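# Shelve colored bins on their matching marked spots

## Task

Move every bin on the table onto the shelf spot whose mark shares its color, centered over that mark, opening facing outward and its contents still inside. The upper board sits low, so tilting the bin may be needed to get it in. Slide it fully in so it rests behind the shelf's front lip. At the end no bin may remain tilted or raised by a gripper, and a bin counts as placed only if it stays there without the robot holding it.

## Robot and tools

Robot: two arms, left_arm and right_arm. Each has 7 joints plus a parallel gripper, and each carries a wrist camera: cam_left_wrist and cam_right_wrist, both 504x504 pixels. The arm names are labels only. They do not tell you which side of an image something is on.

Frame: every reported pose uses a single scene frame. The origin sits on the tabletop midway between the arms. +z is up, +x reaches out over the table, and left_arm is mounted on the +y side. The state line reads `left_arm: …` | `right_arm: …`. For each arm it gives end_effector_position in metres and end_effector_quat_wxyz. That point lies between the closed finger pads. Closed fingertips extend about 19 mm past it, open ones about 6 mm. The fingers point along the gripper's +z and open along its y. The reported hand position can be off from the true one, more so far from the base.

execute_actions: its argument actions is a list holding one action, one wait, or nothing.
- Empty list {"actions": []}: sends nothing new and returns the state with pictures.
- Action {"rows": [[...]], "steps": n}: steps is 1 to 15 (default 15), each step 1/30 s. There are 1 to 15 rows. Each row is used for one step, and the last row repeats to fill the remaining steps. An action needs at least 4 steps.
- Wait {"steps": n}: no rows, up to 300 steps. It counts from the previous result, and your writing time is included.
- Optional "pictures": true adds camera images to a result. Otherwise only empty-list calls return images.

Each row is a single flat list of 18 numbers covering both arms. The first 9 are left_arm: 7 joint targets, then gripper position, then gripper speed. The last 9 are right_arm in the same order. Always send all 18, even if one arm stays put.

The joint numbers are absolute target angles in radians, in the same column order as the Joint positions line: waist, shoulder, upper arm roll, elbow, forearm roll, wrist pitch, wrist roll. They are not offsets. Stated ranges for each arm:
- waist, upper arm roll, forearm roll, wrist roll: -69.115 to 69.115
- shoulder: -2.250 to 2.250
- elbow: -2.580 to 2.580
- wrist pitch: -2.100 to 2.100
The real end stops may sit up to 0.013 rad either way from these values. A call is refused entirely, with nothing sent, if a target lies more than 0.013 past an end and also beyond the joint's current angle. Targets past the real stop are clipped to it, and the result may then say "joint sent to its limit". That note can refer to an earlier, still-running action. If the note is absent, that does not prove the joint has room left.

Gripper numbers are both in [-1, 1] and are absolute commands.
- position: +1 = fully open (85 mm), 0 ≈ 41 mm, pads touch near -0.8. At -1 the fingers close until blocked, which gives a full grip of roughly 190–235 N per pad.
- speed: about 20 mm/s at -1, 85 at 0, 150 at +1.
- To keep a gripper unchanged, resend its previous two numbers. A 0 is an actual command, not "no change".
- To grip firmly, hold -1. For a gentler grip, open first, then close to a value just under the object's width. To release, command wider than the object.
- Fingers stay put once stopped until the number changes by 0.01 or more. They can re-close on their own, never beyond the requested value, if the object shifts, the grip force falls, or the object is lost.
- position_measured_pct ≈ 50 − 50×position, so 0 means fully open. If it stops short of the target below about 90, something is held or blocking. Around 90 or a little above, the pads have met on nothing or on something very thin.
- Closing pushes the fingertips about 13 mm further out from the arm, so keep that clearance from surfaces.

Motion: joints are limited in speed and acceleration and are coordinated so they arrive together. A reversal makes them all stop. Each step, each target is capped to a lead of 0.304 rad from the measured angle for the first four joints and 0.266 for the last three. Targets are also scaled back if they would move the hand more than 70 mm in one step. After big moves the arm may still be travelling when the result comes back. Between calls the arms keep heading to the last row sent. They quit once motion nearly stops (slow or blocked counts) or once any step is HELD. Only a new action resumes travel or pushing. Fingers already moving keep moving.

Timing: the simulation runs while you think and write. A result is captured 4 steps before its action ends, and those last steps run afterward.

Result lines:
- Joint positions and Joint velocities: one block per arm (rad, rad/s).
- Joint torques: same order. Readings are offset, scaled and noisy. At rest they change only with contact or load.
- "joint command not followed": a clearance check altered or blocked some joint targets. The rest of the row still ran.
- HELD: marks steps where your row was not sent, fully or partly.
- MOTOR HOT: appears from 60 °C. At 75 °C an OVER-TEMPERATURE FAULT makes that arm go limp and sag until it cools. Holding loads, including while you think, heats motors.
- TORQUE FAULT: when contact torque reaches a load limit, the arm halts for 10 s and skips the rest of the call. Load limits in N m: 50.7 for waist, shoulder, upper arm roll and elbow; 31.9 for forearm roll, wrist pitch and wrist roll. Carried weight counts toward these.

zoom_image: arguments are camera (cam_left_wrist or cam_right_wrist) and region [x0, y0, x1, y1], given in pixels of that camera's latest image. (0,0) is the top-left corner, and the region is at most 504 by 504. It returns a magnified view.

finished_scene: pass scene, the number of the current scene. The goal must hold on its own at that moment. Sending a reply with no tool call ends everything.

Avoid: knocking anything off the table, dropping or slamming bins, spilling bin contents, hard pushes, and arm-to-arm collisions or pressing, which can end the scene. Brief external tugs on held parts or nudges to loose objects can occur. Leave every bin released, level and at rest before finishing.

Each tool is called after "Emit:" by a JSON object that holds its "op" and its "data", one argument or row to a line.

## Session

Emit:
{"op": "execute_actions", "data": {
  "actions": []
}}

Scene clock: 0.00 s of 9000.00 s.
left_arm: end_effector_position=(+0.5535, +0.5489, +0.1096) position_measured_pct=0.0 end_effector_quat_wxyz=(+0.452, +0.816, -0.171, +0.316) | right_arm: end_effector_position=(+0.3245, -0.3605, +0.2148) position_measured_pct=0.0 end_effector_quat_wxyz=(+0.282, +0.713, +0.342, -0.544)
Joint positions: left_arm=[-0.83   1.322 -0.013  0.771  0.994  1.741  3.222] | right_arm=[-0.545  1.053  0.595  1.457  0.386  1.715 -0.842]
Joint velocities: left_arm=[-0.    -0.001 -0.     0.    -0.001  0.    -0.001] | right_arm=[-0.001  0.    -0.    -0.    -0.001  0.     0.   ]
Joint torques (N m, as the joint torque sensors report them, + toward a larger angle): no reading

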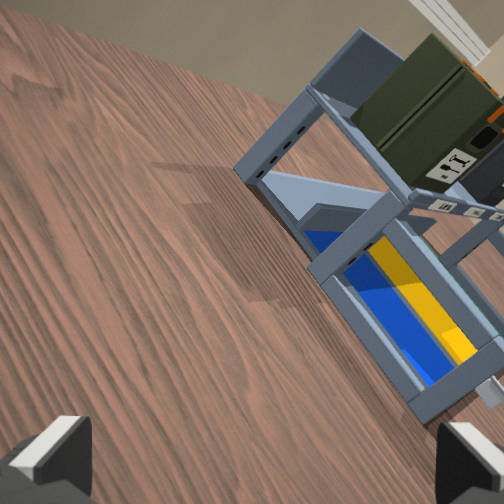

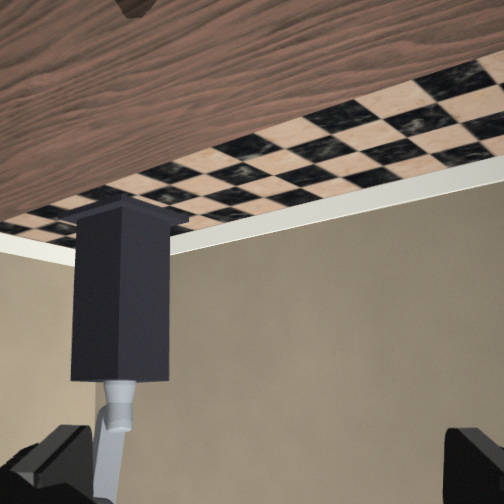

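Emit:
{"op": "execute_actions", "data": {
  "actions": [
    {"rows":[[0.1,-0.3,0,1.5,0,1.25,4.712,1,0,-0.1,-0.3,0,1.5,0,1.25,-1.571,1,0]],"steps":15}
  ]
}}

Emit:
{"op": "execute_actions", "data": {
  "actions": [
    {"steps":60}
  ],
  "pictures": true
}}

Scene clock: 1.23 s of 9000.00 s.
left_arm: end_effector_position=(+0.5704, +0.4407, +0.1294) position_measured_pct=0.0 end_effector_quat_wxyz=(+0.397, +0.880, -0.186, +0.184) | right_arm: end_effector_position=(+0.3478, -0.3229, +0.1572) position_measured_pct=0.0 end_effector_quat_wxyz=(+0.117, +0.905, +0.273, -0.305)
Joint positions: left_arm=[-0.608  1.097 -0.006  0.99   0.804  1.55   3.412] | right_arm=[-0.261  0.768  0.319  1.489  0.146  1.471 -1.086]
Joint velocities: left_arm=[ 0.837 -0.833  0.021  0.828 -0.726 -0.729  0.727] | right_arm=[ 0.936 -1.043 -1.098  0.069 -0.895 -0.956 -0.965]
Joint torques (N m, as the joint torque sensors report them, + toward a larger angle): left_arm=[ -0.38 -26.12   2.41  -7.44   1.36   1.01  -0.27] | right_arm=[ -2.92 -17.06   1.39  -5.44   1.2    1.58  -0.76]
Steps of this call (steps 1 to 26: nothing new was sent; steps 27 to 37: the first 11 steps of this action). Readings (joint positions | what the end effector reports):
27: left_arm=[-0.829 1.321 -0.013 0.773 0.993 1.740 3.223] | right_arm=[-0.543 1.051 0.594 1.457 0.386 1.714 -0.843] | left_arm position_measured_pct=0.0 | right_arm position_measured_pct=0.0
28: left_arm=[-0.823 1.314 -0.014 0.779 0.988 1.735 3.227] | right_arm=[-0.536 1.045 0.588 1.458 0.381 1.710 -0.847] | left_arm position_measured_pct=0.0 | right_arm position_measured_pct=0.0
30: left_arm=[-0.795 1.284 -0.014 0.807 0.965 1.712 3.250] | right_arm=[-0.506 1.014 0.562 1.462 0.358 1.687 -0.870] | left_arm position_measured_pct=0.0 | right_arm position_measured_pct=0.0
34: left_arm=[-0.691 1.179 -0.009 0.908 0.876 1.622 3.340] | right_arm=[-0.379 0.889 0.441 1.478 0.252 1.580 -0.977] | left_arm position_measured_pct=0.0 | right_arm position_measured_pct=0.0
37: the state above

Scene clock: 3.23 s of 9000.00 s.
left_arm: end_effector_position=(+0.3501, +0.2596, +0.5608) position_measured_pct=0.0 end_effector_quat_wxyz=(+0.010, +0.940, -0.029, +0.339) | right_arm: end_effector_position=(+0.3330, -0.2228, +0.5609) position_measured_pct=0.0 end_effector_quat_wxyz=(-0.030, +0.937, +0.084, +0.338)
Joint positions: left_arm=[ 0.1   -0.3    0.     1.5    0.     1.25   4.712] | right_arm=[-0.1   -0.3    0.     1.5    0.     1.25  -1.571]
Joint velocities: left_arm=[ 0.    -0.004  0.     0.001 -0.001  0.     0.   ] | right_arm=[ 0. -0. -0.  0. -0.  0.  0.]
Joint torques (N m, as the joint torque sensors report them, + toward a larger angle): left_arm=[ -0.17  -4.28  -0.12 -10.87  -0.36  -2.07   0.07] | right_arm=[ 0.   -3.93  0.2  -9.46  0.2  -2.2  -0.53]
Kept back: nothing.
Steps of this call (steps 1 to 4: the last 4 steps of your previous action; steps 5 to 60: the robot went on to your last target). Readings (joint positions | what the end effector reports):
1: left_arm=[-0.580 1.069 -0.006 1.018 0.780 1.526 3.436] | right_arm=[-0.233 0.735 0.284 1.491 0.119 1.441 -1.116] | left_arm position_measured_pct=0.0 | right_arm position_measured_pct=0.0
2: left_arm=[-0.552 1.041 -0.005 1.046 0.755 1.501 3.461] | right_arm=[-0.209 0.703 0.251 1.492 0.099 1.416 -1.145] | left_arm position_measured_pct=0.0 | right_arm position_measured_pct=0.0
4: left_arm=[-0.495 0.984 -0.004 1.102 0.706 1.452 3.511] | right_arm=[-0.176 0.643 0.196 1.494 0.072 1.377 -1.199] | left_arm position_measured_pct=0.0 | right_arm position_measured_pct=0.0
8: left_arm=[-0.383 0.874 -0.002 1.213 0.609 1.379 3.608] | right_arm=[-0.150 0.522 0.118 1.496 0.043 1.327 -1.305] | left_arm position_measured_pct=0.0 | right_arm position_measured_pct=0.0
60: the state above

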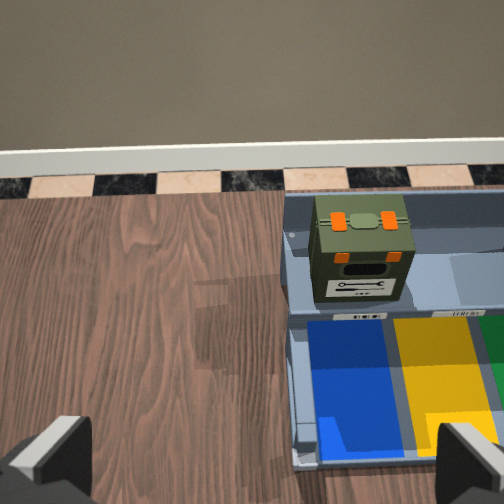

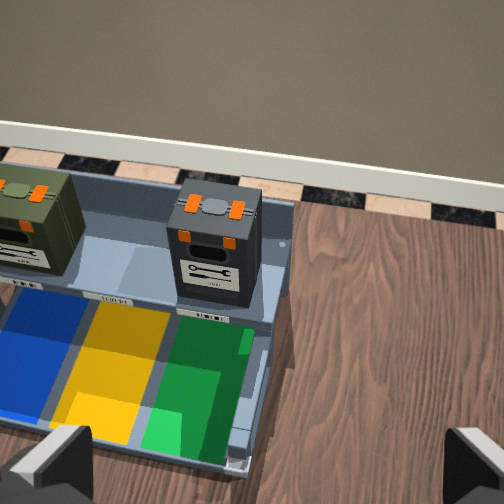

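Emit:
{"op": "execute_actions", "data": {
  "actions": [
    {"rows":[[0.038,-0.2,0,1.4,0,1.9416,4.712,1,0,0.079,-0.2,0,1.4,0,1.9416,-1.571,1,0]],"steps":15}
  ]
}}

Emit:
{"op": "execute_actions", "data": {
  "actions": [
    {"steps":25}
  ],
  "pictures": true
}}

Scene clock: 9.00 s of 9000.00 s.
left_arm: end_effector_position=(+0.2939, +0.2791, +0.5174) position_measured_pct=0.0 end_effector_quat_wxyz=(+0.001, +0.985, -0.004, +0.174) | right_arm: end_effector_position=(+0.2824, -0.2783, +0.5194) position_measured_pct=0.0 end_effector_quat_wxyz=(-0.003, +0.983, +0.017, +0.184)
Joint positions: left_arm=[ 0.048 -0.216 -0.     1.416 -0.     1.593  4.712] | right_arm=[ 0.045 -0.218  0.001  1.418  0.     1.572 -1.571]
Joint velocities: left_arm=[-0.068  0.109  0.001 -0.116  0.002  1.216 -0.   ] | right_arm=[ 0.219  0.123 -0.004 -0.13  -0.002  1.215  0.   ]
Joint torques (N m, as the joint torque sensors report them, + toward a larger angle): left_arm=[ 0.24 -5.86 -0.05 -9.86 -0.34 -0.98  0.02] | right_arm=[-0.12 -5.17 -0.43 -8.65  0.09 -1.19 -0.51]
Steps of this call (steps 1 to 15: the robot went on to your last target; steps 16 to 90: nothing new was sent; then 2.40 s passed at rest; steps 91 to 101: the first 11 steps of this action). Readings (joint positions | what the end effector reports):
91: left_arm=[0.099 -0.299 0.000 1.499 0.000 1.252 4.712] | right_arm=[-0.098 -0.299 -0.000 1.499 -0.000 1.251 -1.571] | left_arm position_measured_pct=0.0 | right_arm position_measured_pct=0.0
92: left_arm=[0.096 -0.294 0.000 1.495 0.000 1.261 4.712] | right_arm=[-0.091 -0.295 -0.001 1.496 -0.001 1.259 -1.571] | left_arm position_measured_pct=0.0 | right_arm position_measured_pct=0.0
94: left_arm=[0.082 -0.273 0.001 1.475 0.000 1.312 4.712] | right_arm=[-0.060 -0.278 -0.002 1.480 -0.001 1.298 -1.571] | left_arm position_measured_pct=0.0 | right_arm position_measured_pct=0.0
98: left_arm=[0.058 -0.232 -0.000 1.432 -0.000 1.471 4.712] | right_arm=[0.015 -0.235 0.001 1.436 0.001 1.450 -1.571] | left_arm position_measured_pct=0.0 | right_arm position_measured_pct=0.0
101: the state above

Scene clock: 9.83 s of 9000.00 s.
left_arm: end_effector_position=(+0.1944, +0.2821, +0.4998) position_measured_pct=0.0 end_effector_quat_wxyz=(+0.000, +1.000, +0.001, +0.000) | right_arm: end_effector_position=(+0.1768, -0.2887, +0.4998) position_measured_pct=0.0 end_effector_quat_wxyz=(+0.000, +1.000, +0.000, +0.000)
Joint positions: left_arm=[ 0.038 -0.2   -0.     1.4   -0.     1.942  4.712] | right_arm=[ 0.079 -0.2    0.     1.4    0.     1.942 -1.571]
Joint velocities: left_arm=[-0.     0.     0.     0.001  0.    -0.    -0.   ] | right_arm=[ 0.001  0.     0.    -0.001 -0.     0.     0.   ]
Joint torques (N m, as the joint torque sensors report them, + toward a larger angle): left_arm=[ 0.04 -4.34 -0.29 -8.88 -0.41 -0.18 -0.12] | right_arm=[-0.14 -3.95  0.26 -8.03  0.44 -0.05 -0.49]
Kept back: nothing.
Steps of this call (steps 1 to 4: the last 4 steps of your previous action; steps 5 to 25: the robot went on to your last target). Readings (joint positions | what the end effector reports):
1: left_arm=[0.046 -0.213 -0.000 1.412 -0.000 1.634 4.712] | right_arm=[0.052 -0.215 0.001 1.414 0.000 1.613 -1.571] | left_arm position_measured_pct=0.0 | right_arm position_measured_pct=0.0
2: left_arm=[0.045 -0.210 -0.000 1.409 -0.000 1.674 4.712] | right_arm=[0.057 -0.212 0.000 1.411 0.000 1.653 -1.571] | left_arm position_measured_pct=0.0 | right_arm position_measured_pct=0.0
4: left_arm=[0.042 -0.206 -0.000 1.406 -0.000 1.755 4.712] | right_arm=[0.065 -0.207 0.000 1.407 0.000 1.735 -1.571] | left_arm position_measured_pct=0.0 | right_arm position_measured_pct=0.0
8: left_arm=[0.039 -0.202 -0.000 1.401 -0.000 1.907 4.712] | right_arm=[0.075 -0.202 0.000 1.402 0.000 1.892 -1.571] | left_arm position_measured_pct=0.0 | right_arm position_measured_pct=0.0
25: the state above

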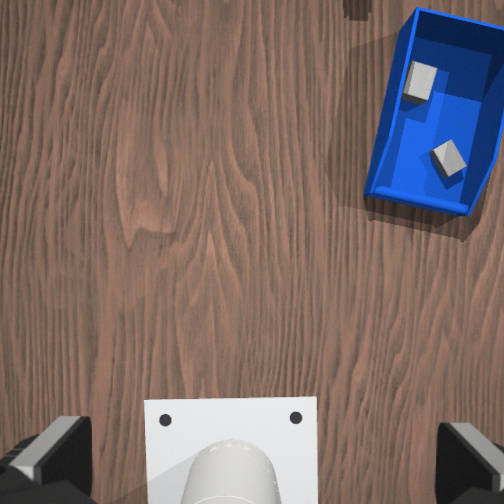

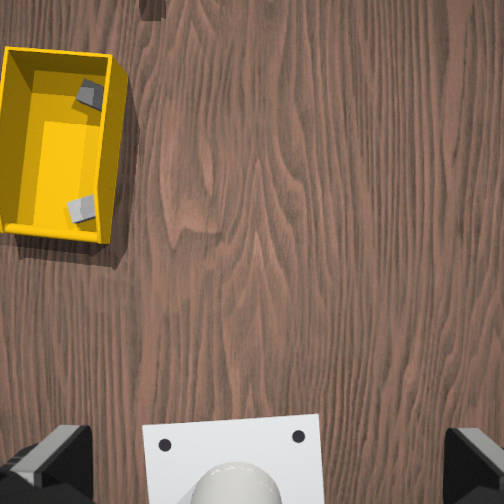

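Emit:
{"op": "execute_actions", "data": {
  "actions": [
    {"rows":[[0.347,0.565,0,0.907,0,1.670,5.021,1,0,0.579,1.519,0,0.65,-1.273,1.978,0.66,1,0]],"steps":15}
  ]
}}

Emit:
{"op": "execute_actions", "data": {
  "actions": [
    {"steps":75}
  ],
  "pictures": true
}}

Scene clock: 11.03 s of 9000.00 s.
left_arm: end_effector_position=(+0.3135, +0.2283, +0.5093) position_measured_pct=0.0 end_effector_quat_wxyz=(+0.010, +0.998, -0.003, +0.066) | right_arm: end_effector_position=(+0.2689, -0.3040, +0.5121) position_measured_pct=0.0 end_effector_quat_wxyz=(-0.098, +0.995, +0.020, +0.008)
Joint positions: left_arm=[ 0.201  0.003 -0.     1.202 -0.     1.801  4.867] | right_arm=[ 0.328  0.047 -0.001  1.159 -0.21   1.965 -1.362]
Joint velocities: left_arm=[ 0.4    0.744  0.002 -0.745  0.001 -0.377  0.44 ] | right_arm=[ 0.87   0.915  0.004 -0.92  -0.8    0.052  0.804]
Joint torques (N m, as the joint torque sensors report them, + toward a larger angle): left_arm=[-0.23 -8.48 -0.08 -9.   -0.29 -0.91 -0.29] | right_arm=[ 0.25 -8.07  0.42 -7.71  0.19  0.09 -0.55]
Steps of this call (steps 1 to 15: the robot went on to your last target; steps 16 to 25: nothing new was sent; steps 26 to 36: the first 11 steps of this action). Readings (joint positions | what the end effector reports):
26: left_arm=[0.040 -0.199 -0.000 1.399 -0.000 1.941 4.713] | right_arm=[0.081 -0.199 -0.000 1.399 -0.001 1.942 -1.570] | left_arm position_measured_pct=0.0 | right_arm position_measured_pct=0.0
27: left_arm=[0.048 -0.192 -0.001 1.393 -0.000 1.938 4.717] | right_arm=[0.089 -0.192 -0.000 1.393 -0.005 1.943 -1.566] | left_arm position_measured_pct=0.0 | right_arm position_measured_pct=0.0
29: left_arm=[0.079 -0.162 -0.001 1.366 -0.001 1.915 4.740] | right_arm=[0.120 -0.162 -0.001 1.365 -0.029 1.947 -1.543] | left_arm position_measured_pct=0.0 | right_arm position_measured_pct=0.0
33: left_arm=[0.156 -0.069 -0.000 1.275 -0.000 1.843 4.818] | right_arm=[0.237 -0.046 -0.001 1.251 -0.128 1.958 -1.443] | left_arm position_measured_pct=0.0 | right_arm position_measured_pct=0.0
36: the state above

Scene clock: 13.53 s of 9000.00 s.
left_arm: end_effector_position=(+0.4902, +0.1201, +0.3599) position_measured_pct=0.0 end_effector_quat_wxyz=(-0.000, +1.000, +0.001, -0.000) | right_arm: end_effector_position=(+0.5523, -0.2997, +0.1294) position_measured_pct=0.0 end_effector_quat_wxyz=(+0.500, -0.500, -0.500, -0.500)
Joint positions: left_arm=[0.347 0.565 0.    0.907 0.    1.67  5.021] | right_arm=[ 0.579  1.519 -0.     0.65  -1.273  1.978  0.66 ]
Joint velocities: left_arm=[-0.    -0.001  0.     0.001 -0.    -0.     0.002] | right_arm=[ 0.  0. -0.  0.  0. -0.  0.]
Joint torques (N m, as the joint torque sensors report them, + toward a larger angle): left_arm=[  0.12 -20.55   0.14  -9.47  -0.44  -0.31   0.06] | right_arm=[ -0.12 -25.29  -1.68  -5.74  -1.62   1.61  -0.49]
Kept back: nothing.
Steps of this call (steps 1 to 4: the last 4 steps of your previous action; steps 5 to 75: the robot went on to your last target). Readings (joint positions | what the end effector reports):
1: left_arm=[0.214 0.029 -0.000 1.177 -0.000 1.789 4.881] | right_arm=[0.356 0.077 -0.001 1.128 -0.237 1.966 -1.335] | left_arm position_measured_pct=0.0 | right_arm position_measured_pct=0.0
2: left_arm=[0.226 0.054 -0.000 1.152 -0.000 1.778 4.895] | right_arm=[0.381 0.108 -0.000 1.097 -0.264 1.968 -1.308] | left_arm position_measured_pct=0.0 | right_arm position_measured_pct=0.0
4: left_arm=[0.248 0.107 -0.000 1.106 -0.000 1.758 4.918] | right_arm=[0.423 0.170 -0.000 1.035 -0.318 1.970 -1.253] | left_arm position_measured_pct=0.0 | right_arm position_measured_pct=0.0
8: left_arm=[0.282 0.220 -0.000 1.034 -0.000 1.725 4.956] | right_arm=[0.484 0.297 -0.000 0.907 -0.430 1.973 -1.142] | left_arm position_measured_pct=0.0 | right_arm position_measured_pct=0.0
75: the state above

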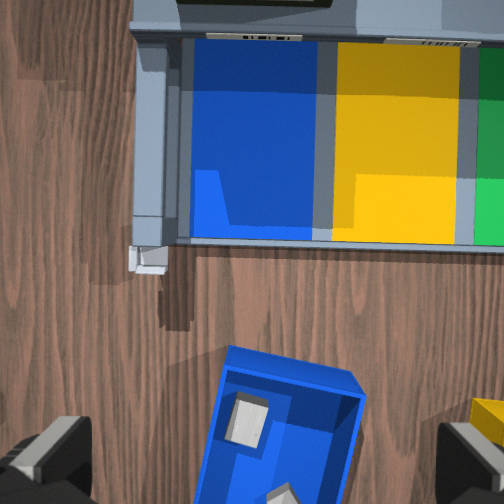

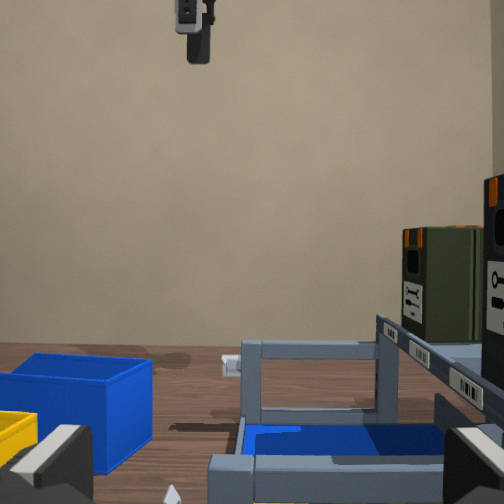

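Emit:
{"op": "zoom_image", "data": {
  "camera": "cam_right_wrist",
  "region": [200,300,504,504]
}}

Emit:
{"op": "zoom_image", "data": {
  "camera": "cam_left_wrist",
  "region": [120,180,360,300]
}}

Region (200, 300, 504, 504) of cam_right_wrist's 504x504 image, scaled by 1.658; it fills the top 338 rows of this view, and the rest is white.

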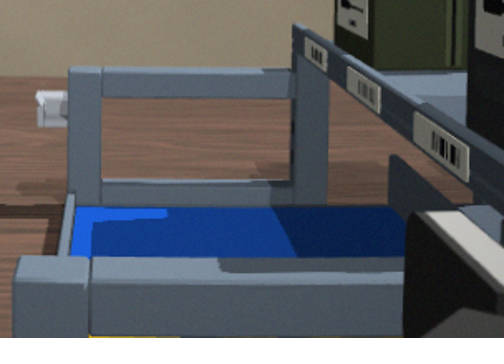

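Region (120, 180, 360, 300) of cam_left_wrist's 504x504 image, scaled by 2.100.

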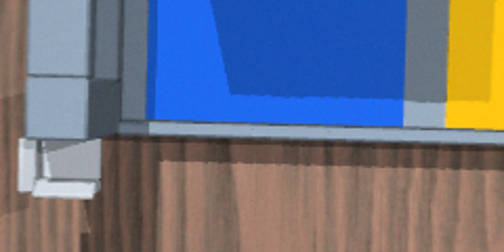

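Emit:
{"op": "execute_actions", "data": {
  "actions": [
    {"rows":[[0.4905,0.3373,0,2.0112,0,0.7931,6.526,-0.2,0,0.579,1.519,0,0.65,-1.273,1.978,0.66,1,0]],"steps":15}
  ]
}}

Emit:
{"op": "execute_actions", "data": {
  "actions": [
    {"steps":40}
  ],
  "pictures": true
}}

Scene clock: 15.17 s of 9000.00 s.
left_arm: end_effector_position=(+0.4490, +0.0754, +0.3574) position_measured_pct=25.0 end_effector_quat_wxyz=(+0.032, +0.995, +0.074, +0.058) | right_arm: end_effector_position=(+0.5523, -0.2997, +0.1294) position_measured_pct=0.0 end_effector_quat_wxyz=(+0.500, -0.500, -0.500, -0.500)
Joint positions: left_arm=[0.452 0.396 0.001 1.197 0.001 1.416 5.274] | right_arm=[ 0.579  1.519 -0.     0.65  -1.273  1.978  0.66 ]
Joint velocities: left_arm=[ 0.251 -0.39   0.001  1.368 -0.001 -1.21   1.208] | right_arm=[ 0.001 -0.    -0.     0.     0.    -0.    -0.   ]
Joint torques (N m, as the joint torque sensors report them, + toward a larger angle): left_arm=[ -1.85 -14.82  -1.02  -8.04  -0.71  -0.79  -0.01] | right_arm=[ -0.06 -24.86  -1.57  -5.24  -1.68   1.66  -0.42]
Steps of this call (steps 1 to 15: the robot went on to your last target; steps 16 to 38: nothing new was sent; steps 39 to 49: the first 11 steps of this action). Readings (joint positions | what the end effector reports):
39: left_arm=[0.348 0.564 -0.000 0.908 -0.000 1.669 5.022] | right_arm=[0.579 1.519 -0.000 0.650 -1.273 1.978 0.660] | left_arm position_measured_pct=0.0 | right_arm position_measured_pct=0.0
40: left_arm=[0.351 0.559 -0.001 0.914 -0.001 1.664 5.026] | right_arm=[0.579 1.519 -0.000 0.650 -1.273 1.978 0.660] | left_arm position_measured_pct=0.4 | right_arm position_measured_pct=0.0
42: left_arm=[0.365 0.536 -0.001 0.942 -0.001 1.641 5.049] | right_arm=[0.579 1.519 -0.000 0.650 -1.273 1.978 0.660] | left_arm position_measured_pct=4.4 | right_arm position_measured_pct=0.0
46: left_arm=[0.419 0.450 -0.000 1.063 -0.000 1.534 5.156] | right_arm=[0.579 1.519 -0.000 0.650 -1.273 1.978 0.660] | left_arm position_measured_pct=15.9 | right_arm position_measured_pct=0.0
49: the state above

Scene clock: 16.50 s of 9000.00 s.
left_arm: end_effector_position=(+0.3010, +0.1260, +0.1500) position_measured_pct=59.9 end_effector_quat_wxyz=(-0.000, +0.777, +0.630, -0.000) | right_arm: end_effector_position=(+0.5523, -0.2997, +0.1294) position_measured_pct=0.0 end_effector_quat_wxyz=(+0.500, -0.500, -0.500, -0.500)
Joint positions: left_arm=[0.49  0.337 0.    2.011 0.    0.793 6.526] | right_arm=[ 0.579  1.519 -0.     0.65  -1.273  1.978  0.66 ]
Joint velocities: left_arm=[ 0.    -0.001 -0.001 -0.001 -0.    -0.     0.001] | right_arm=[-0.     0.001  0.    -0.    -0.    -0.     0.   ]
Joint torques (N m, as the joint torque sensors report them, + toward a larger angle): left_arm=[ -0.06 -13.37  -0.01  -6.82  -0.48  -0.2   -0.05] | right_arm=[  0.11 -24.97  -1.79  -5.57  -1.71   1.71  -0.38]
Kept back: nothing.
Steps of this call (steps 1 to 4: the last 4 steps of your previous action; steps 5 to 40: the robot went on to your last target). Readings (joint positions | what the end effector reports):
1: left_arm=[0.460 0.385 0.001 1.242 0.001 1.376 5.315] | right_arm=[0.579 1.519 -0.000 0.650 -1.273 1.978 0.660] | left_arm position_measured_pct=27.8 | right_arm position_measured_pct=0.0
2: left_arm=[0.466 0.375 0.001 1.287 0.000 1.336 5.354] | right_arm=[0.579 1.519 -0.000 0.650 -1.273 1.978 0.660] | left_arm position_measured_pct=31.0 | right_arm position_measured_pct=0.0
4: left_arm=[0.475 0.362 0.001 1.373 0.000 1.261 5.430] | right_arm=[0.579 1.519 -0.000 0.650 -1.273 1.978 0.660] | left_arm position_measured_pct=36.9 | right_arm position_measured_pct=0.0
8: left_arm=[0.483 0.349 0.000 1.531 0.000 1.122 5.569] | right_arm=[0.579 1.519 -0.000 0.650 -1.273 1.978 0.660] | left_arm position_measured_pct=48.8 | right_arm position_measured_pct=0.0
40: the state above

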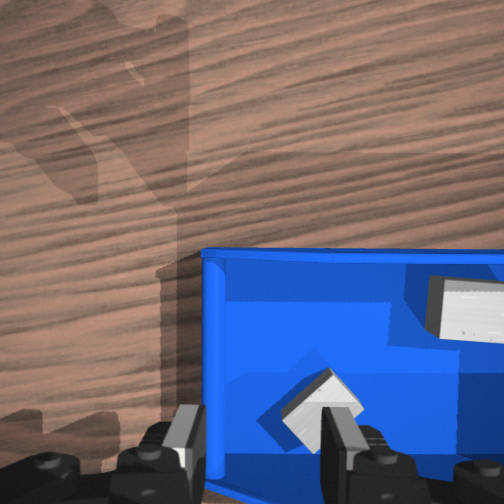

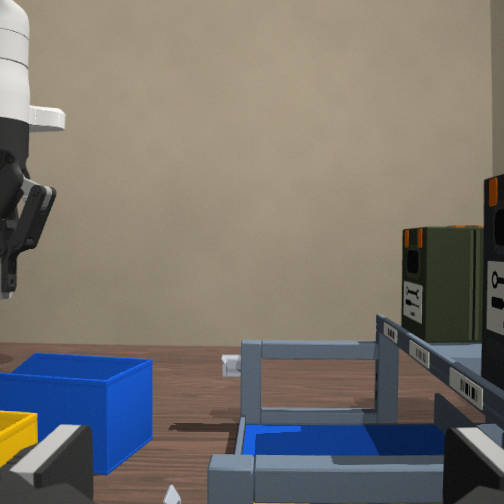

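Emit:
{"op": "execute_actions", "data": {
  "actions": [
    {"rows":[[0.4905,0.4663,0,2.1654,0,0.5099,6.526,-0.2,0,0.579,1.519,0,0.65,-1.273,1.978,0.66,1,0]],"steps":15}
  ]
}}

Emit:
{"op": "execute_actions", "data": {
  "actions": [
    {"steps":10}
  ],
  "pictures": true
}}

Scene clock: 18.47 s of 9000.00 s.
left_arm: end_effector_position=(+0.2836, +0.1344, +0.0774) position_measured_pct=59.9 end_effector_quat_wxyz=(+0.001, +0.777, +0.630, +0.001) | right_arm: end_effector_position=(+0.5523, -0.2997, +0.1294) position_measured_pct=0.0 end_effector_quat_wxyz=(+0.500, -0.500, -0.500, -0.500)
Joint positions: left_arm=[ 0.49   0.461 -0.     2.162  0.     0.515  6.526] | right_arm=[ 0.579  1.519 -0.     0.65  -1.273  1.978  0.66 ]
Joint velocities: left_arm=[ 0.     0.043  0.     0.098 -0.    -0.193  0.   ] | right_arm=[-0.001  0.001 -0.     0.     0.001  0.     0.   ]
Joint torques (N m, as the joint torque sensors report them, + toward a larger angle): left_arm=[ -0.01 -16.74   0.16  -6.42  -0.41  -0.41   0.06] | right_arm=[ -0.07 -25.34  -1.49  -5.59  -1.78   1.62  -0.55]
Steps of this call (steps 1 to 30: the robot went on to your last target; steps 31 to 48: nothing new was sent; steps 49 to 59: the first 11 steps of this action). Readings (joint positions | what the end effector reports):
49: left_arm=[0.491 0.338 0.000 2.012 -0.000 0.792 6.526] | right_arm=[0.579 1.519 -0.000 0.650 -1.273 1.978 0.660] | left_arm position_measured_pct=59.9 | right_arm position_measured_pct=0.0
50: left_arm=[0.491 0.344 0.000 2.017 -0.000 0.783 6.526] | right_arm=[0.579 1.519 -0.000 0.650 -1.273 1.978 0.660] | left_arm position_measured_pct=59.9 | right_arm position_measured_pct=0.0
52: left_arm=[0.491 0.369 0.000 2.044 -0.000 0.736 6.526] | right_arm=[0.579 1.519 -0.000 0.650 -1.273 1.978 0.660] | left_arm position_measured_pct=59.9 | right_arm position_measured_pct=0.0
56: left_arm=[0.490 0.437 -0.000 2.128 0.000 0.581 6.526] | right_arm=[0.579 1.519 -0.000 0.650 -1.273 1.978 0.660] | left_arm position_measured_pct=59.9 | right_arm position_measured_pct=0.0
59: the state above

Scene clock: 18.80 s of 9000.00 s.
left_arm: end_effector_position=(+0.2825, +0.1349, +0.0751) position_measured_pct=59.9 end_effector_quat_wxyz=(+0.000, +0.777, +0.630, +0.000) | right_arm: end_effector_position=(+0.5523, -0.2997, +0.1294) position_measured_pct=0.0 end_effector_quat_wxyz=(+0.500, -0.500, -0.500, -0.500)
Joint positions: left_arm=[ 0.49   0.466 -0.     2.165  0.     0.51   6.526] | right_arm=[ 0.579  1.519 -0.     0.65  -1.273  1.978  0.66 ]
Joint velocities: left_arm=[ 0.     0.005  0.     0.001 -0.    -0.001 -0.   ] | right_arm=[ 0.001 -0.     0.    -0.001  0.001  0.     0.   ]
Joint torques (N m, as the joint torque sensors report them, + toward a larger angle): left_arm=[  0.08 -14.27   0.    -4.8   -0.5   -0.11  -0.02] | right_arm=[  0.39 -24.98  -1.79  -5.36  -1.74   1.74  -0.43]
Kept back: nothing.
Steps of this call (steps 1 to 4: the last 4 steps of your previous action; steps 5 to 10: the robot went on to your last target). Readings (joint positions | what the end effector reports):
1: left_arm=[0.490 0.461 -0.000 2.164 0.000 0.512 6.526] | right_arm=[0.579 1.519 -0.000 0.650 -1.273 1.978 0.660] | left_arm position_measured_pct=59.9 | right_arm position_measured_pct=0.0
2: left_arm=[0.491 0.462 -0.000 2.165 0.000 0.511 6.526] | right_arm=[0.579 1.519 -0.000 0.650 -1.273 1.978 0.660] | left_arm position_measured_pct=59.9 | right_arm position_measured_pct=0.0
4: left_arm=[0.491 0.464 -0.000 2.165 0.000 0.510 6.526] | right_arm=[0.579 1.519 -0.000 0.650 -1.273 1.978 0.660] | left_arm position_measured_pct=59.9 | right_arm position_measured_pct=0.0
8: left_arm=[0.491 0.466 -0.000 2.165 0.000 0.510 6.526] | right_arm=[0.579 1.519 -0.000 0.650 -1.273 1.978 0.660] | left_arm position_measured_pct=59.9 | right_arm position_measured_pct=0.0
10: the state above

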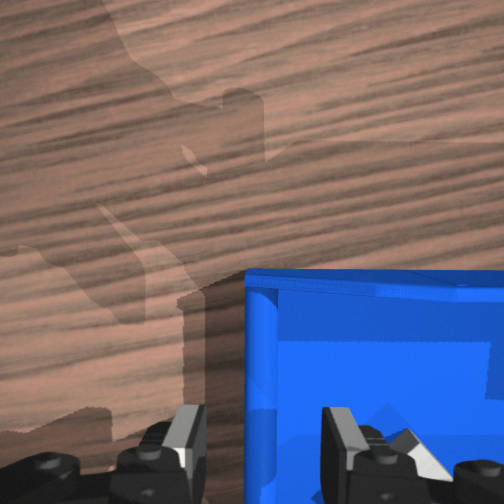

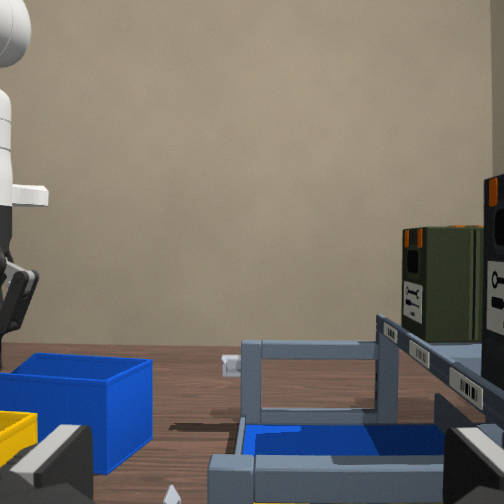

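Emit:
{"op": "execute_actions", "data": {
  "actions": [
    {"rows":[[0.5052,0.5593,0,2.188,0,0.3943,6.54,-0.3,0,0.579,1.519,0,0.65,-1.273,1.978,0.66,1,0]],"steps":15}
  ],
  "pictures": true
}}

Scene clock: 19.43 s of 9000.00 s.
left_arm: end_effector_position=(+0.2821, +0.1297, +0.0411) position_measured_pct=65.1 end_effector_quat_wxyz=(+0.002, +0.777, +0.630, +0.001) | right_arm: end_effector_position=(+0.5523, -0.2997, +0.1294) position_measured_pct=0.0 end_effector_quat_wxyz=(+0.500, -0.500, -0.500, -0.500)
Joint positions: left_arm=[0.505 0.556 0.    2.188 0.    0.394 6.54 ] | right_arm=[ 0.579  1.519 -0.     0.65  -1.273  1.978  0.66 ]
Joint velocities: left_arm=[ 0.005  0.028 -0.001  0.002  0.    -0.005  0.001] | right_arm=[-0. -0.  0. -0.  0. -0. -0.]
Joint torques (N m, as the joint torque sensors report them, + toward a larger angle): left_arm=[ -0.08 -14.75  -0.15  -3.95  -0.51   0.14  -0.04] | right_arm=[ -0.04 -25.27  -1.84  -5.5   -1.48   1.68  -0.39]
Steps of this call (steps 1 to 8: the robot went on to your last target; steps 9 to 19: the first 11 steps of this action). Readings (joint positions | what the end effector reports):
9: left_arm=[0.491 0.468 -0.000 2.166 -0.000 0.509 6.526] | right_arm=[0.579 1.519 -0.000 0.650 -1.273 1.978 0.660] | left_arm position_measured_pct=59.9 | right_arm position_measured_pct=0.0
10: left_arm=[0.492 0.475 -0.000 2.167 -0.000 0.503 6.527] | right_arm=[0.579 1.519 -0.000 0.650 -1.273 1.978 0.660] | left_arm position_measured_pct=60.3 | right_arm position_measured_pct=0.0
12: left_arm=[0.497 0.505 -0.000 2.173 -0.000 0.470 6.531] | right_arm=[0.579 1.519 -0.000 0.650 -1.273 1.978 0.660] | left_arm position_measured_pct=63.5 | right_arm position_measured_pct=0.0
16: left_arm=[0.504 0.553 0.000 2.187 0.000 0.399 6.540] | right_arm=[0.579 1.519 -0.000 0.650 -1.273 1.978 0.660] | left_arm position_measured_pct=65.1 | right_arm position_measured_pct=0.0
19: the state above

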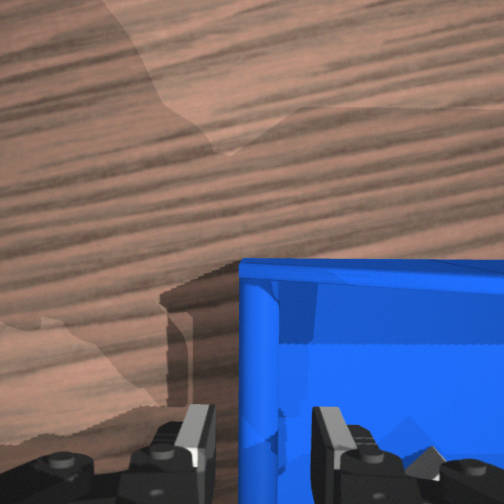

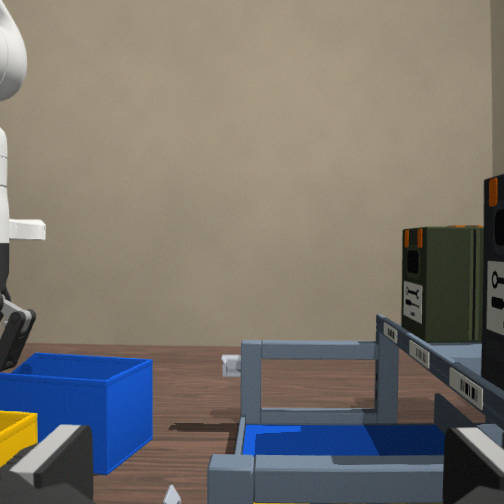

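Emit:
{"op": "execute_actions", "data": {
  "actions": [
    {"rows":[[0.5052,0.5754,0,2.1915,0,0.3747,6.54,-0.3,0,0.579,1.519,0,0.65,-1.273,1.978,0.66,1,0],[0.5052,0.5754,0,2.1915,0,0.3747,6.54,-0.3,0,0.579,1.519,0,0.65,-1.273,1.978,0.66,1,0],[0.5052,0.5754,0,2.1915,0,0.3747,6.54,-0.3,0,0.579,1.519,0,0.65,-1.273,1.978,0.66,1,0],[0.5052,0.5754,0,2.1915,0,0.3747,6.54,-1,-0.5,0.579,1.519,0,0.65,-1.273,1.978,0.66,1,0]],"steps":15}
  ]
}}

Emit:
{"op": "execute_actions", "data": {
  "actions": [
    {"steps":10}
  ],
  "pictures": true
}}

Scene clock: 20.03 s of 9000.00 s.
left_arm: end_effector_position=(+0.2812, +0.1299, +0.0341) position_measured_pct=75.0 end_effector_quat_wxyz=(+0.000, +0.777, +0.630, +0.000) | right_arm: end_effector_position=(+0.5523, -0.2997, +0.1294) position_measured_pct=0.0 end_effector_quat_wxyz=(+0.500, -0.500, -0.500, -0.500)
Joint positions: left_arm=[ 0.505  0.575 -0.     2.191  0.     0.375  6.54 ] | right_arm=[ 0.579  1.519 -0.     0.65  -1.273  1.978  0.66 ]
Joint velocities: left_arm=[-0.001  0.003  0.     0.001 -0.001 -0.     0.   ] | right_arm=[-0.001 -0.     0.    -0.    -0.     0.    -0.   ]
Joint torques (N m, as the joint torque sensors report them, + toward a larger angle): left_arm=[ -0.09 -15.21   0.19  -3.8   -0.44  -0.14   0.01] | right_arm=[  0.03 -25.27  -1.57  -5.34  -1.65   1.71  -0.44]
Steps of this call (steps 1 to 4: the last 4 steps of your previous action; steps 5 to 7: the robot went on to your last target; steps 8 to 18: the first 11 steps of this action). Readings (joint positions | what the end effector reports):
8: left_arm=[0.505 0.560 0.000 2.188 -0.000 0.393 6.540] | right_arm=[0.579 1.519 -0.000 0.650 -1.273 1.978 0.660] | left_arm position_measured_pct=65.1 | right_arm position_measured_pct=0.0
9: left_arm=[0.505 0.566 0.000 2.189 -0.000 0.388 6.540] | right_arm=[0.579 1.519 -0.000 0.650 -1.273 1.978 0.660] | left_arm position_measured_pct=65.1 | right_arm position_measured_pct=0.0
11: left_arm=[0.505 0.574 -0.000 2.191 0.000 0.378 6.540] | right_arm=[0.579 1.519 -0.000 0.650 -1.273 1.978 0.660] | left_arm position_measured_pct=65.1 | right_arm position_measured_pct=0.0
15: left_arm=[0.505 0.575 -0.000 2.191 0.000 0.375 6.540] | right_arm=[0.579 1.519 -0.000 0.650 -1.273 1.978 0.660] | left_arm position_measured_pct=69.4 | right_arm position_measured_pct=0.0
18: the state above

Scene clock: 20.37 s of 9000.00 s.
left_arm: end_effector_position=(+0.2812, +0.1301, +0.0343) position_measured_pct=84.1 end_effector_quat_wxyz=(+0.000, +0.777, +0.630, +0.000) | right_arm: end_effector_position=(+0.5523, -0.2997, +0.1294) position_measured_pct=0.0 end_effector_quat_wxyz=(+0.500, -0.500, -0.500, -0.500)
Joint positions: left_arm=[ 0.505  0.575 -0.     2.192  0.     0.375  6.54 ] | right_arm=[ 0.579  1.519 -0.     0.65  -1.273  1.978  0.66 ]
Joint velocities: left_arm=[-0.     0.     0.     0.     0.001  0.     0.001] | right_arm=[ 0.001 -0.     0.     0.     0.     0.     0.   ]
Joint torques (N m, as the joint torque sensors report them, + toward a larger angle): left_arm=[  0.21 -14.05   0.19  -3.94  -0.45  -0.42  -0.15] | right_arm=[ -0.2  -24.86  -1.67  -5.49  -1.77   1.74  -0.39]
Kept back: nothing.
Steps of this call (steps 1 to 4: the last 4 steps of your previous action; steps 5 to 10: the robot went on to your last target). Readings (joint positions | what the end effector reports):
1: left_arm=[0.505 0.575 0.000 2.191 0.000 0.375 6.540] | right_arm=[0.579 1.519 -0.000 0.650 -1.273 1.978 0.660] | left_arm position_measured_pct=76.6 | right_arm position_measured_pct=0.0
2: left_arm=[0.505 0.575 0.000 2.192 0.000 0.375 6.540] | right_arm=[0.579 1.519 -0.000 0.650 -1.273 1.978 0.660] | left_arm position_measured_pct=78.6 | right_arm position_measured_pct=0.0
4: left_arm=[0.505 0.575 -0.000 2.192 0.000 0.375 6.540] | right_arm=[0.579 1.519 -0.000 0.650 -1.273 1.978 0.660] | left_arm position_measured_pct=81.3 | right_arm position_measured_pct=0.0
8: left_arm=[0.505 0.575 -0.000 2.192 0.000 0.375 6.540] | right_arm=[0.579 1.519 -0.000 0.650 -1.273 1.978 0.660] | left_arm position_measured_pct=84.1 | right_arm position_measured_pct=0.0
10: the state above

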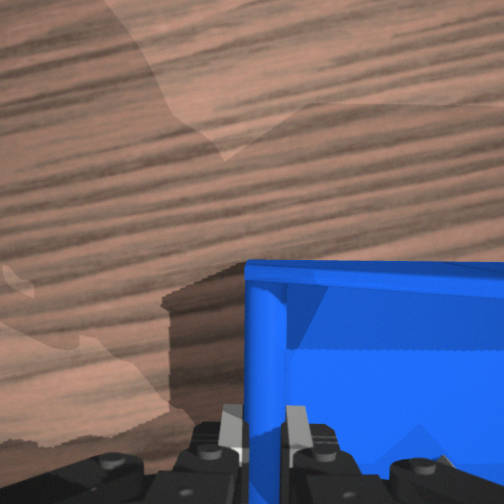

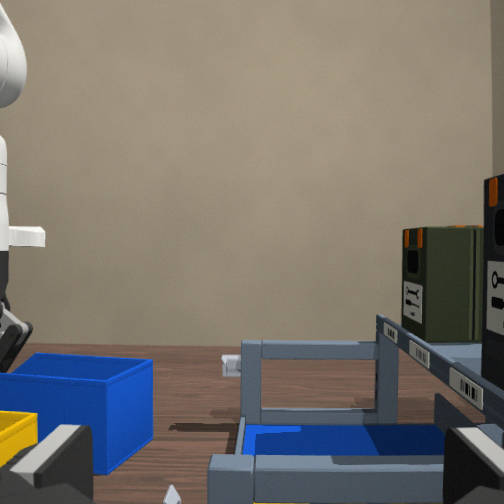

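Emit:
{"op": "execute_actions", "data": {
  "actions": [
    {"rows":[[0.5052,0.565,0,2.1885,0,0.388,6.54,-1,-0.5,0.579,1.519,0,0.65,-1.273,1.978,0.66,1,0],[0.5052,0.555,0,2.1855,0,0.401,6.54,-1,-0.5,0.579,1.519,0,0.65,-1.273,1.978,0.66,1,0],[0.5052,0.545,0,2.1825,0,0.414,6.54,-1,-0.5,0.579,1.519,0,0.65,-1.273,1.978,0.66,1,0],[0.5052,0.535,0,2.18,0,0.427,6.55,-1,-0.5,0.579,1.519,0,0.65,-1.273,1.978,0.66,1,0],[0.5052,0.525,0,2.177,0,0.44,6.565,-1,-0.5,0.579,1.519,0,0.65,-1.273,1.978,0.66,1,0],[0.5052,0.515,0,2.174,0,0.453,6.58,-1,-0.5,0.579,1.519,0,0.65,-1.273,1.978,0.66,1,0],[0.5052,0.505,0,2.171,0,0.466,6.6,-1,-0.5,0.579,1.519,0,0.65,-1.273,1.978,0.66,1,0],[0.5052,0.495,0,2.168,0,0.479,6.62,-1,-0.5,0.579,1.519,0,0.65,-1.273,1.978,0.66,1,0],[0.5052,0.485,0,2.165,0,0.492,6.64,-1,-0.5,0.579,1.519,0,0.65,-1.273,1.978,0.66,1,0],[0.5052,0.475,0,2.162,0,0.505,6.65,-1,-0.5,0.579,1.519,0,0.65,-1.273,1.978,0.66,1,0],[0.5052,0.465,0,2.159,0,0.518,6.65,-1,-0.5,0.579,1.519,0,0.65,-1.273,1.978,0.66,1,0],[0.5052,0.4561,0,2.1563,0,0.5292,6.65,-1,-0.5,0.579,1.519,0,0.65,-1.273,1.978,0.66,1,0]],"steps":15}
  ]
}}

Emit:
{"op": "execute_actions", "data": {
  "actions": [
    {"rows":[[0.4982,0.4649,0,2.1373,0,0.5395,6.648,-1,-0.5,0.579,1.519,0,0.65,-1.273,1.978,0.66,1,0],[0.4912,0.4736,0,2.1183,0,0.5497,6.646,-1,-0.5,0.579,1.519,0,0.65,-1.273,1.978,0.66,1,0],[0.4842,0.4824,0,2.0993,0,0.56,6.644,-1,-0.5,0.579,1.519,0,0.65,-1.273,1.978,0.66,1,0],[0.4772,0.4911,0,2.0802,0,0.5702,6.642,-1,-0.5,0.579,1.519,0,0.65,-1.273,1.978,0.66,1,0],[0.4702,0.4999,0,2.0612,0,0.5805,6.64,-1,-0.5,0.579,1.519,0,0.65,-1.273,1.978,0.66,1,0],[0.4632,0.5086,0,2.0422,0,0.5908,6.638,-1,-0.5,0.579,1.519,0,0.65,-1.273,1.978,0.66,1,0],[0.4562,0.5174,0,2.0232,0,0.601,6.636,-1,-0.5,0.579,1.519,0,0.65,-1.273,1.978,0.66,1,0],[0.4491,0.5261,0,2.0042,0,0.6113,6.634,-1,-0.5,0.579,1.519,0,0.65,-1.273,1.978,0.66,1,0],[0.4421,0.5349,0,1.9852,0,0.6215,6.632,-1,-0.5,0.579,1.519,0,0.65,-1.273,1.978,0.66,1,0],[0.4351,0.5436,0,1.9662,0,0.6318,6.63,-1,-0.5,0.579,1.519,0,0.65,-1.273,1.978,0.66,1,0],[0.4281,0.5524,0,1.9472,0,0.6421,6.629,-1,-0.5,0.579,1.519,0,0.65,-1.273,1.978,0.66,1,0],[0.4211,0.5611,0,1.9281,0,0.6523,6.628,-1,-0.5,0.579,1.519,0,0.65,-1.273,1.978,0.66,1,0],[0.4141,0.5699,0,1.9091,0,0.6626,6.627,-1,-0.5,0.579,1.519,0,0.65,-1.273,1.978,0.66,1,0],[0.4071,0.5786,0,1.8901,0,0.6728,6.626,-1,-0.5,0.579,1.519,0,0.65,-1.273,1.978,0.66,1,0],[0.4001,0.5874,0,1.8711,0,0.6831,6.625,-1,-0.5,0.579,1.519,0,0.65,-1.273,1.978,0.66,1,0]],"steps":15}
  ]
}}

Emit:
{"op": "execute_actions", "data": {
  "actions": [
    {"steps":12}
  ],
  "pictures": true
}}

Scene clock: 21.43 s of 9000.00 s.
left_arm: end_effector_position=(+0.2810, +0.1300, +0.0663) position_measured_pct=84.1 end_effector_quat_wxyz=(-0.001, +0.749, +0.663, -0.000) | right_arm: end_effector_position=(+0.5523, -0.2997, +0.1294) position_measured_pct=0.0 end_effector_quat_wxyz=(+0.500, -0.500, -0.500, -0.500)
Joint positions: left_arm=[0.505 0.491 0.    2.167 0.    0.486 6.626] | right_arm=[ 0.579  1.519 -0.     0.65  -1.273  1.978  0.66 ]
Joint velocities: left_arm=[-0.    -0.291 -0.001 -0.089  0.     0.387  0.406] | right_arm=[-0.001 -0.    -0.    -0.001  0.    -0.     0.   ]
Joint torques (N m, as the joint torque sensors report them, + toward a larger angle): left_arm=[  0.71 -15.62   0.35  -5.26  -0.5   -0.62  -0.13] | right_arm=[  0.06 -25.12  -1.69  -5.42  -1.82   1.53  -0.48]
Steps of this call (steps 1 to 15: the robot went on to your last target; steps 16 to 21: nothing new was sent; steps 22 to 32: the first 11 steps of this action). Readings (joint positions | what the end effector reports):
22: left_arm=[0.505 0.573 -0.000 2.191 0.000 0.376 6.540] | right_arm=[0.579 1.519 -0.000 0.650 -1.273 1.978 0.660] | left_arm position_measured_pct=84.1 | right_arm position_measured_pct=0.0
23: left_arm=[0.505 0.569 -0.000 2.191 0.000 0.381 6.540] | right_arm=[0.579 1.519 -0.000 0.650 -1.273 1.978 0.660] | left_arm position_measured_pct=84.1 | right_arm position_measured_pct=0.0
25: left_arm=[0.505 0.555 -0.000 2.186 0.000 0.399 6.540] | right_arm=[0.579 1.519 -0.000 0.650 -1.273 1.978 0.660] | left_arm position_measured_pct=84.1 | right_arm position_measured_pct=0.0
29: left_arm=[0.505 0.520 0.000 2.176 0.000 0.447 6.576] | right_arm=[0.579 1.519 -0.000 0.650 -1.273 1.978 0.660] | left_arm position_measured_pct=84.1 | right_arm position_measured_pct=0.0
32: the state above

Scene clock: 21.93 s of 9000.00 s.
left_arm: end_effector_position=(+0.3320, +0.1283, +0.0788) position_measured_pct=84.1 end_effector_quat_wxyz=(-0.002, +0.728, +0.686, -0.001) | right_arm: end_effector_position=(+0.5523, -0.2997, +0.1294) position_measured_pct=0.0 end_effector_quat_wxyz=(+0.500, -0.500, -0.500, -0.500)
Joint positions: left_arm=[0.45  0.527 0.    2.009 0.    0.609 6.634] | right_arm=[ 0.579  1.519 -0.     0.65  -1.273  1.978  0.66 ]
Joint velocities: left_arm=[-0.2    0.247 -0.001 -0.553 -0.     0.298 -0.056] | right_arm=[-0.     0.    -0.    -0.001 -0.    -0.    -0.   ]
Joint torques (N m, as the joint torque sensors report them, + toward a larger angle): left_arm=[ -0.25 -17.97   0.04  -6.77  -0.54  -0.6   -0.15] | right_arm=[ -0.04 -25.26  -1.61  -5.6   -1.66   1.7   -0.42]
Steps of this call (steps 1 to 4: the last 4 steps of your previous action; steps 5 to 15: the first 11 steps of this action). Readings (joint positions | what the end effector reports):
5: left_arm=[0.505 0.462 0.000 2.156 0.000 0.529 6.650] | right_arm=[0.579 1.519 -0.000 0.650 -1.273 1.978 0.660] | left_arm position_measured_pct=84.1 | right_arm position_measured_pct=0.0
6: left_arm=[0.502 0.465 0.001 2.151 0.000 0.533 6.649] | right_arm=[0.579 1.519 -0.000 0.650 -1.273 1.978 0.660] | left_arm position_measured_pct=84.1 | right_arm position_measured_pct=0.0
8: left_arm=[0.493 0.475 0.001 2.128 0.000 0.546 6.647] | right_arm=[0.579 1.519 -0.000 0.650 -1.273 1.978 0.660] | left_arm position_measured_pct=84.1 | right_arm position_measured_pct=0.0
12: left_arm=[0.470 0.503 0.000 2.063 0.000 0.580 6.640] | right_arm=[0.579 1.519 -0.000 0.650 -1.273 1.978 0.660] | left_arm position_measured_pct=84.1 | right_arm position_measured_pct=0.0
15: the state above

Scene clock: 22.33 s of 9000.00 s.
left_arm: end_effector_position=(+0.3793, +0.1309, +0.0799) position_measured_pct=84.1 end_effector_quat_wxyz=(-0.000, +0.714, +0.700, -0.000) | right_arm: end_effector_position=(+0.5523, -0.2997, +0.1294) position_measured_pct=0.0 end_effector_quat_wxyz=(+0.500, -0.500, -0.500, -0.500)
Joint positions: left_arm=[ 0.401  0.587 -0.     1.872  0.     0.683  6.625] | right_arm=[ 0.579  1.519 -0.     0.65  -1.273  1.978  0.66 ]
Joint velocities: left_arm=[-0.009  0.016  0.005 -0.004  0.001  0.008 -0.   ] | right_arm=[ 0.001  0.    -0.    -0.     0.     0.     0.   ]
Joint torques (N m, as the joint torque sensors report them, + toward a larger angle): left_arm=[  0.36 -19.84  -0.06  -7.32  -0.56  -0.36   0.07] | right_arm=[  0.23 -25.36  -1.83  -5.31  -1.9    1.89  -0.55]
Kept back: nothing.
Steps of this call (steps 1 to 4: the last 4 steps of your previous action; steps 5 to 12: the robot went on to your last target). Readings (joint positions | what the end effector reports):
1: left_arm=[0.444 0.535 0.000 1.991 0.000 0.619 6.633] | right_arm=[0.579 1.519 -0.000 0.650 -1.273 1.978 0.660] | left_arm position_measured_pct=84.1 | right_arm position_measured_pct=0.0
2: left_arm=[0.437 0.543 0.000 1.972 0.000 0.630 6.631] | right_arm=[0.579 1.519 -0.000 0.650 -1.273 1.978 0.660] | left_arm position_measured_pct=84.1 | right_arm position_measured_pct=0.0
4: left_arm=[0.423 0.561 0.000 1.934 0.000 0.650 6.629] | right_arm=[0.579 1.519 -0.000 0.650 -1.273 1.978 0.660] | left_arm position_measured_pct=84.1 | right_arm position_measured_pct=0.0
8: left_arm=[0.404 0.584 -0.001 1.878 -0.000 0.679 6.625] | right_arm=[0.579 1.519 -0.000 0.650 -1.273 1.978 0.660] | left_arm position_measured_pct=84.1 | right_arm position_measured_pct=0.0
12: the state above

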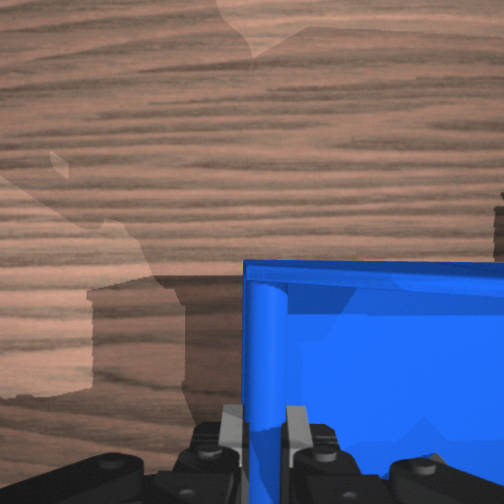

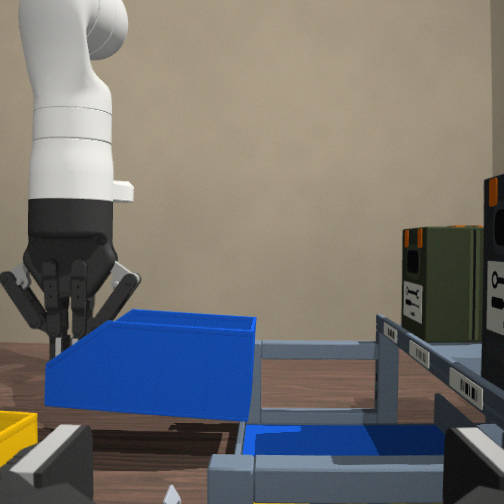

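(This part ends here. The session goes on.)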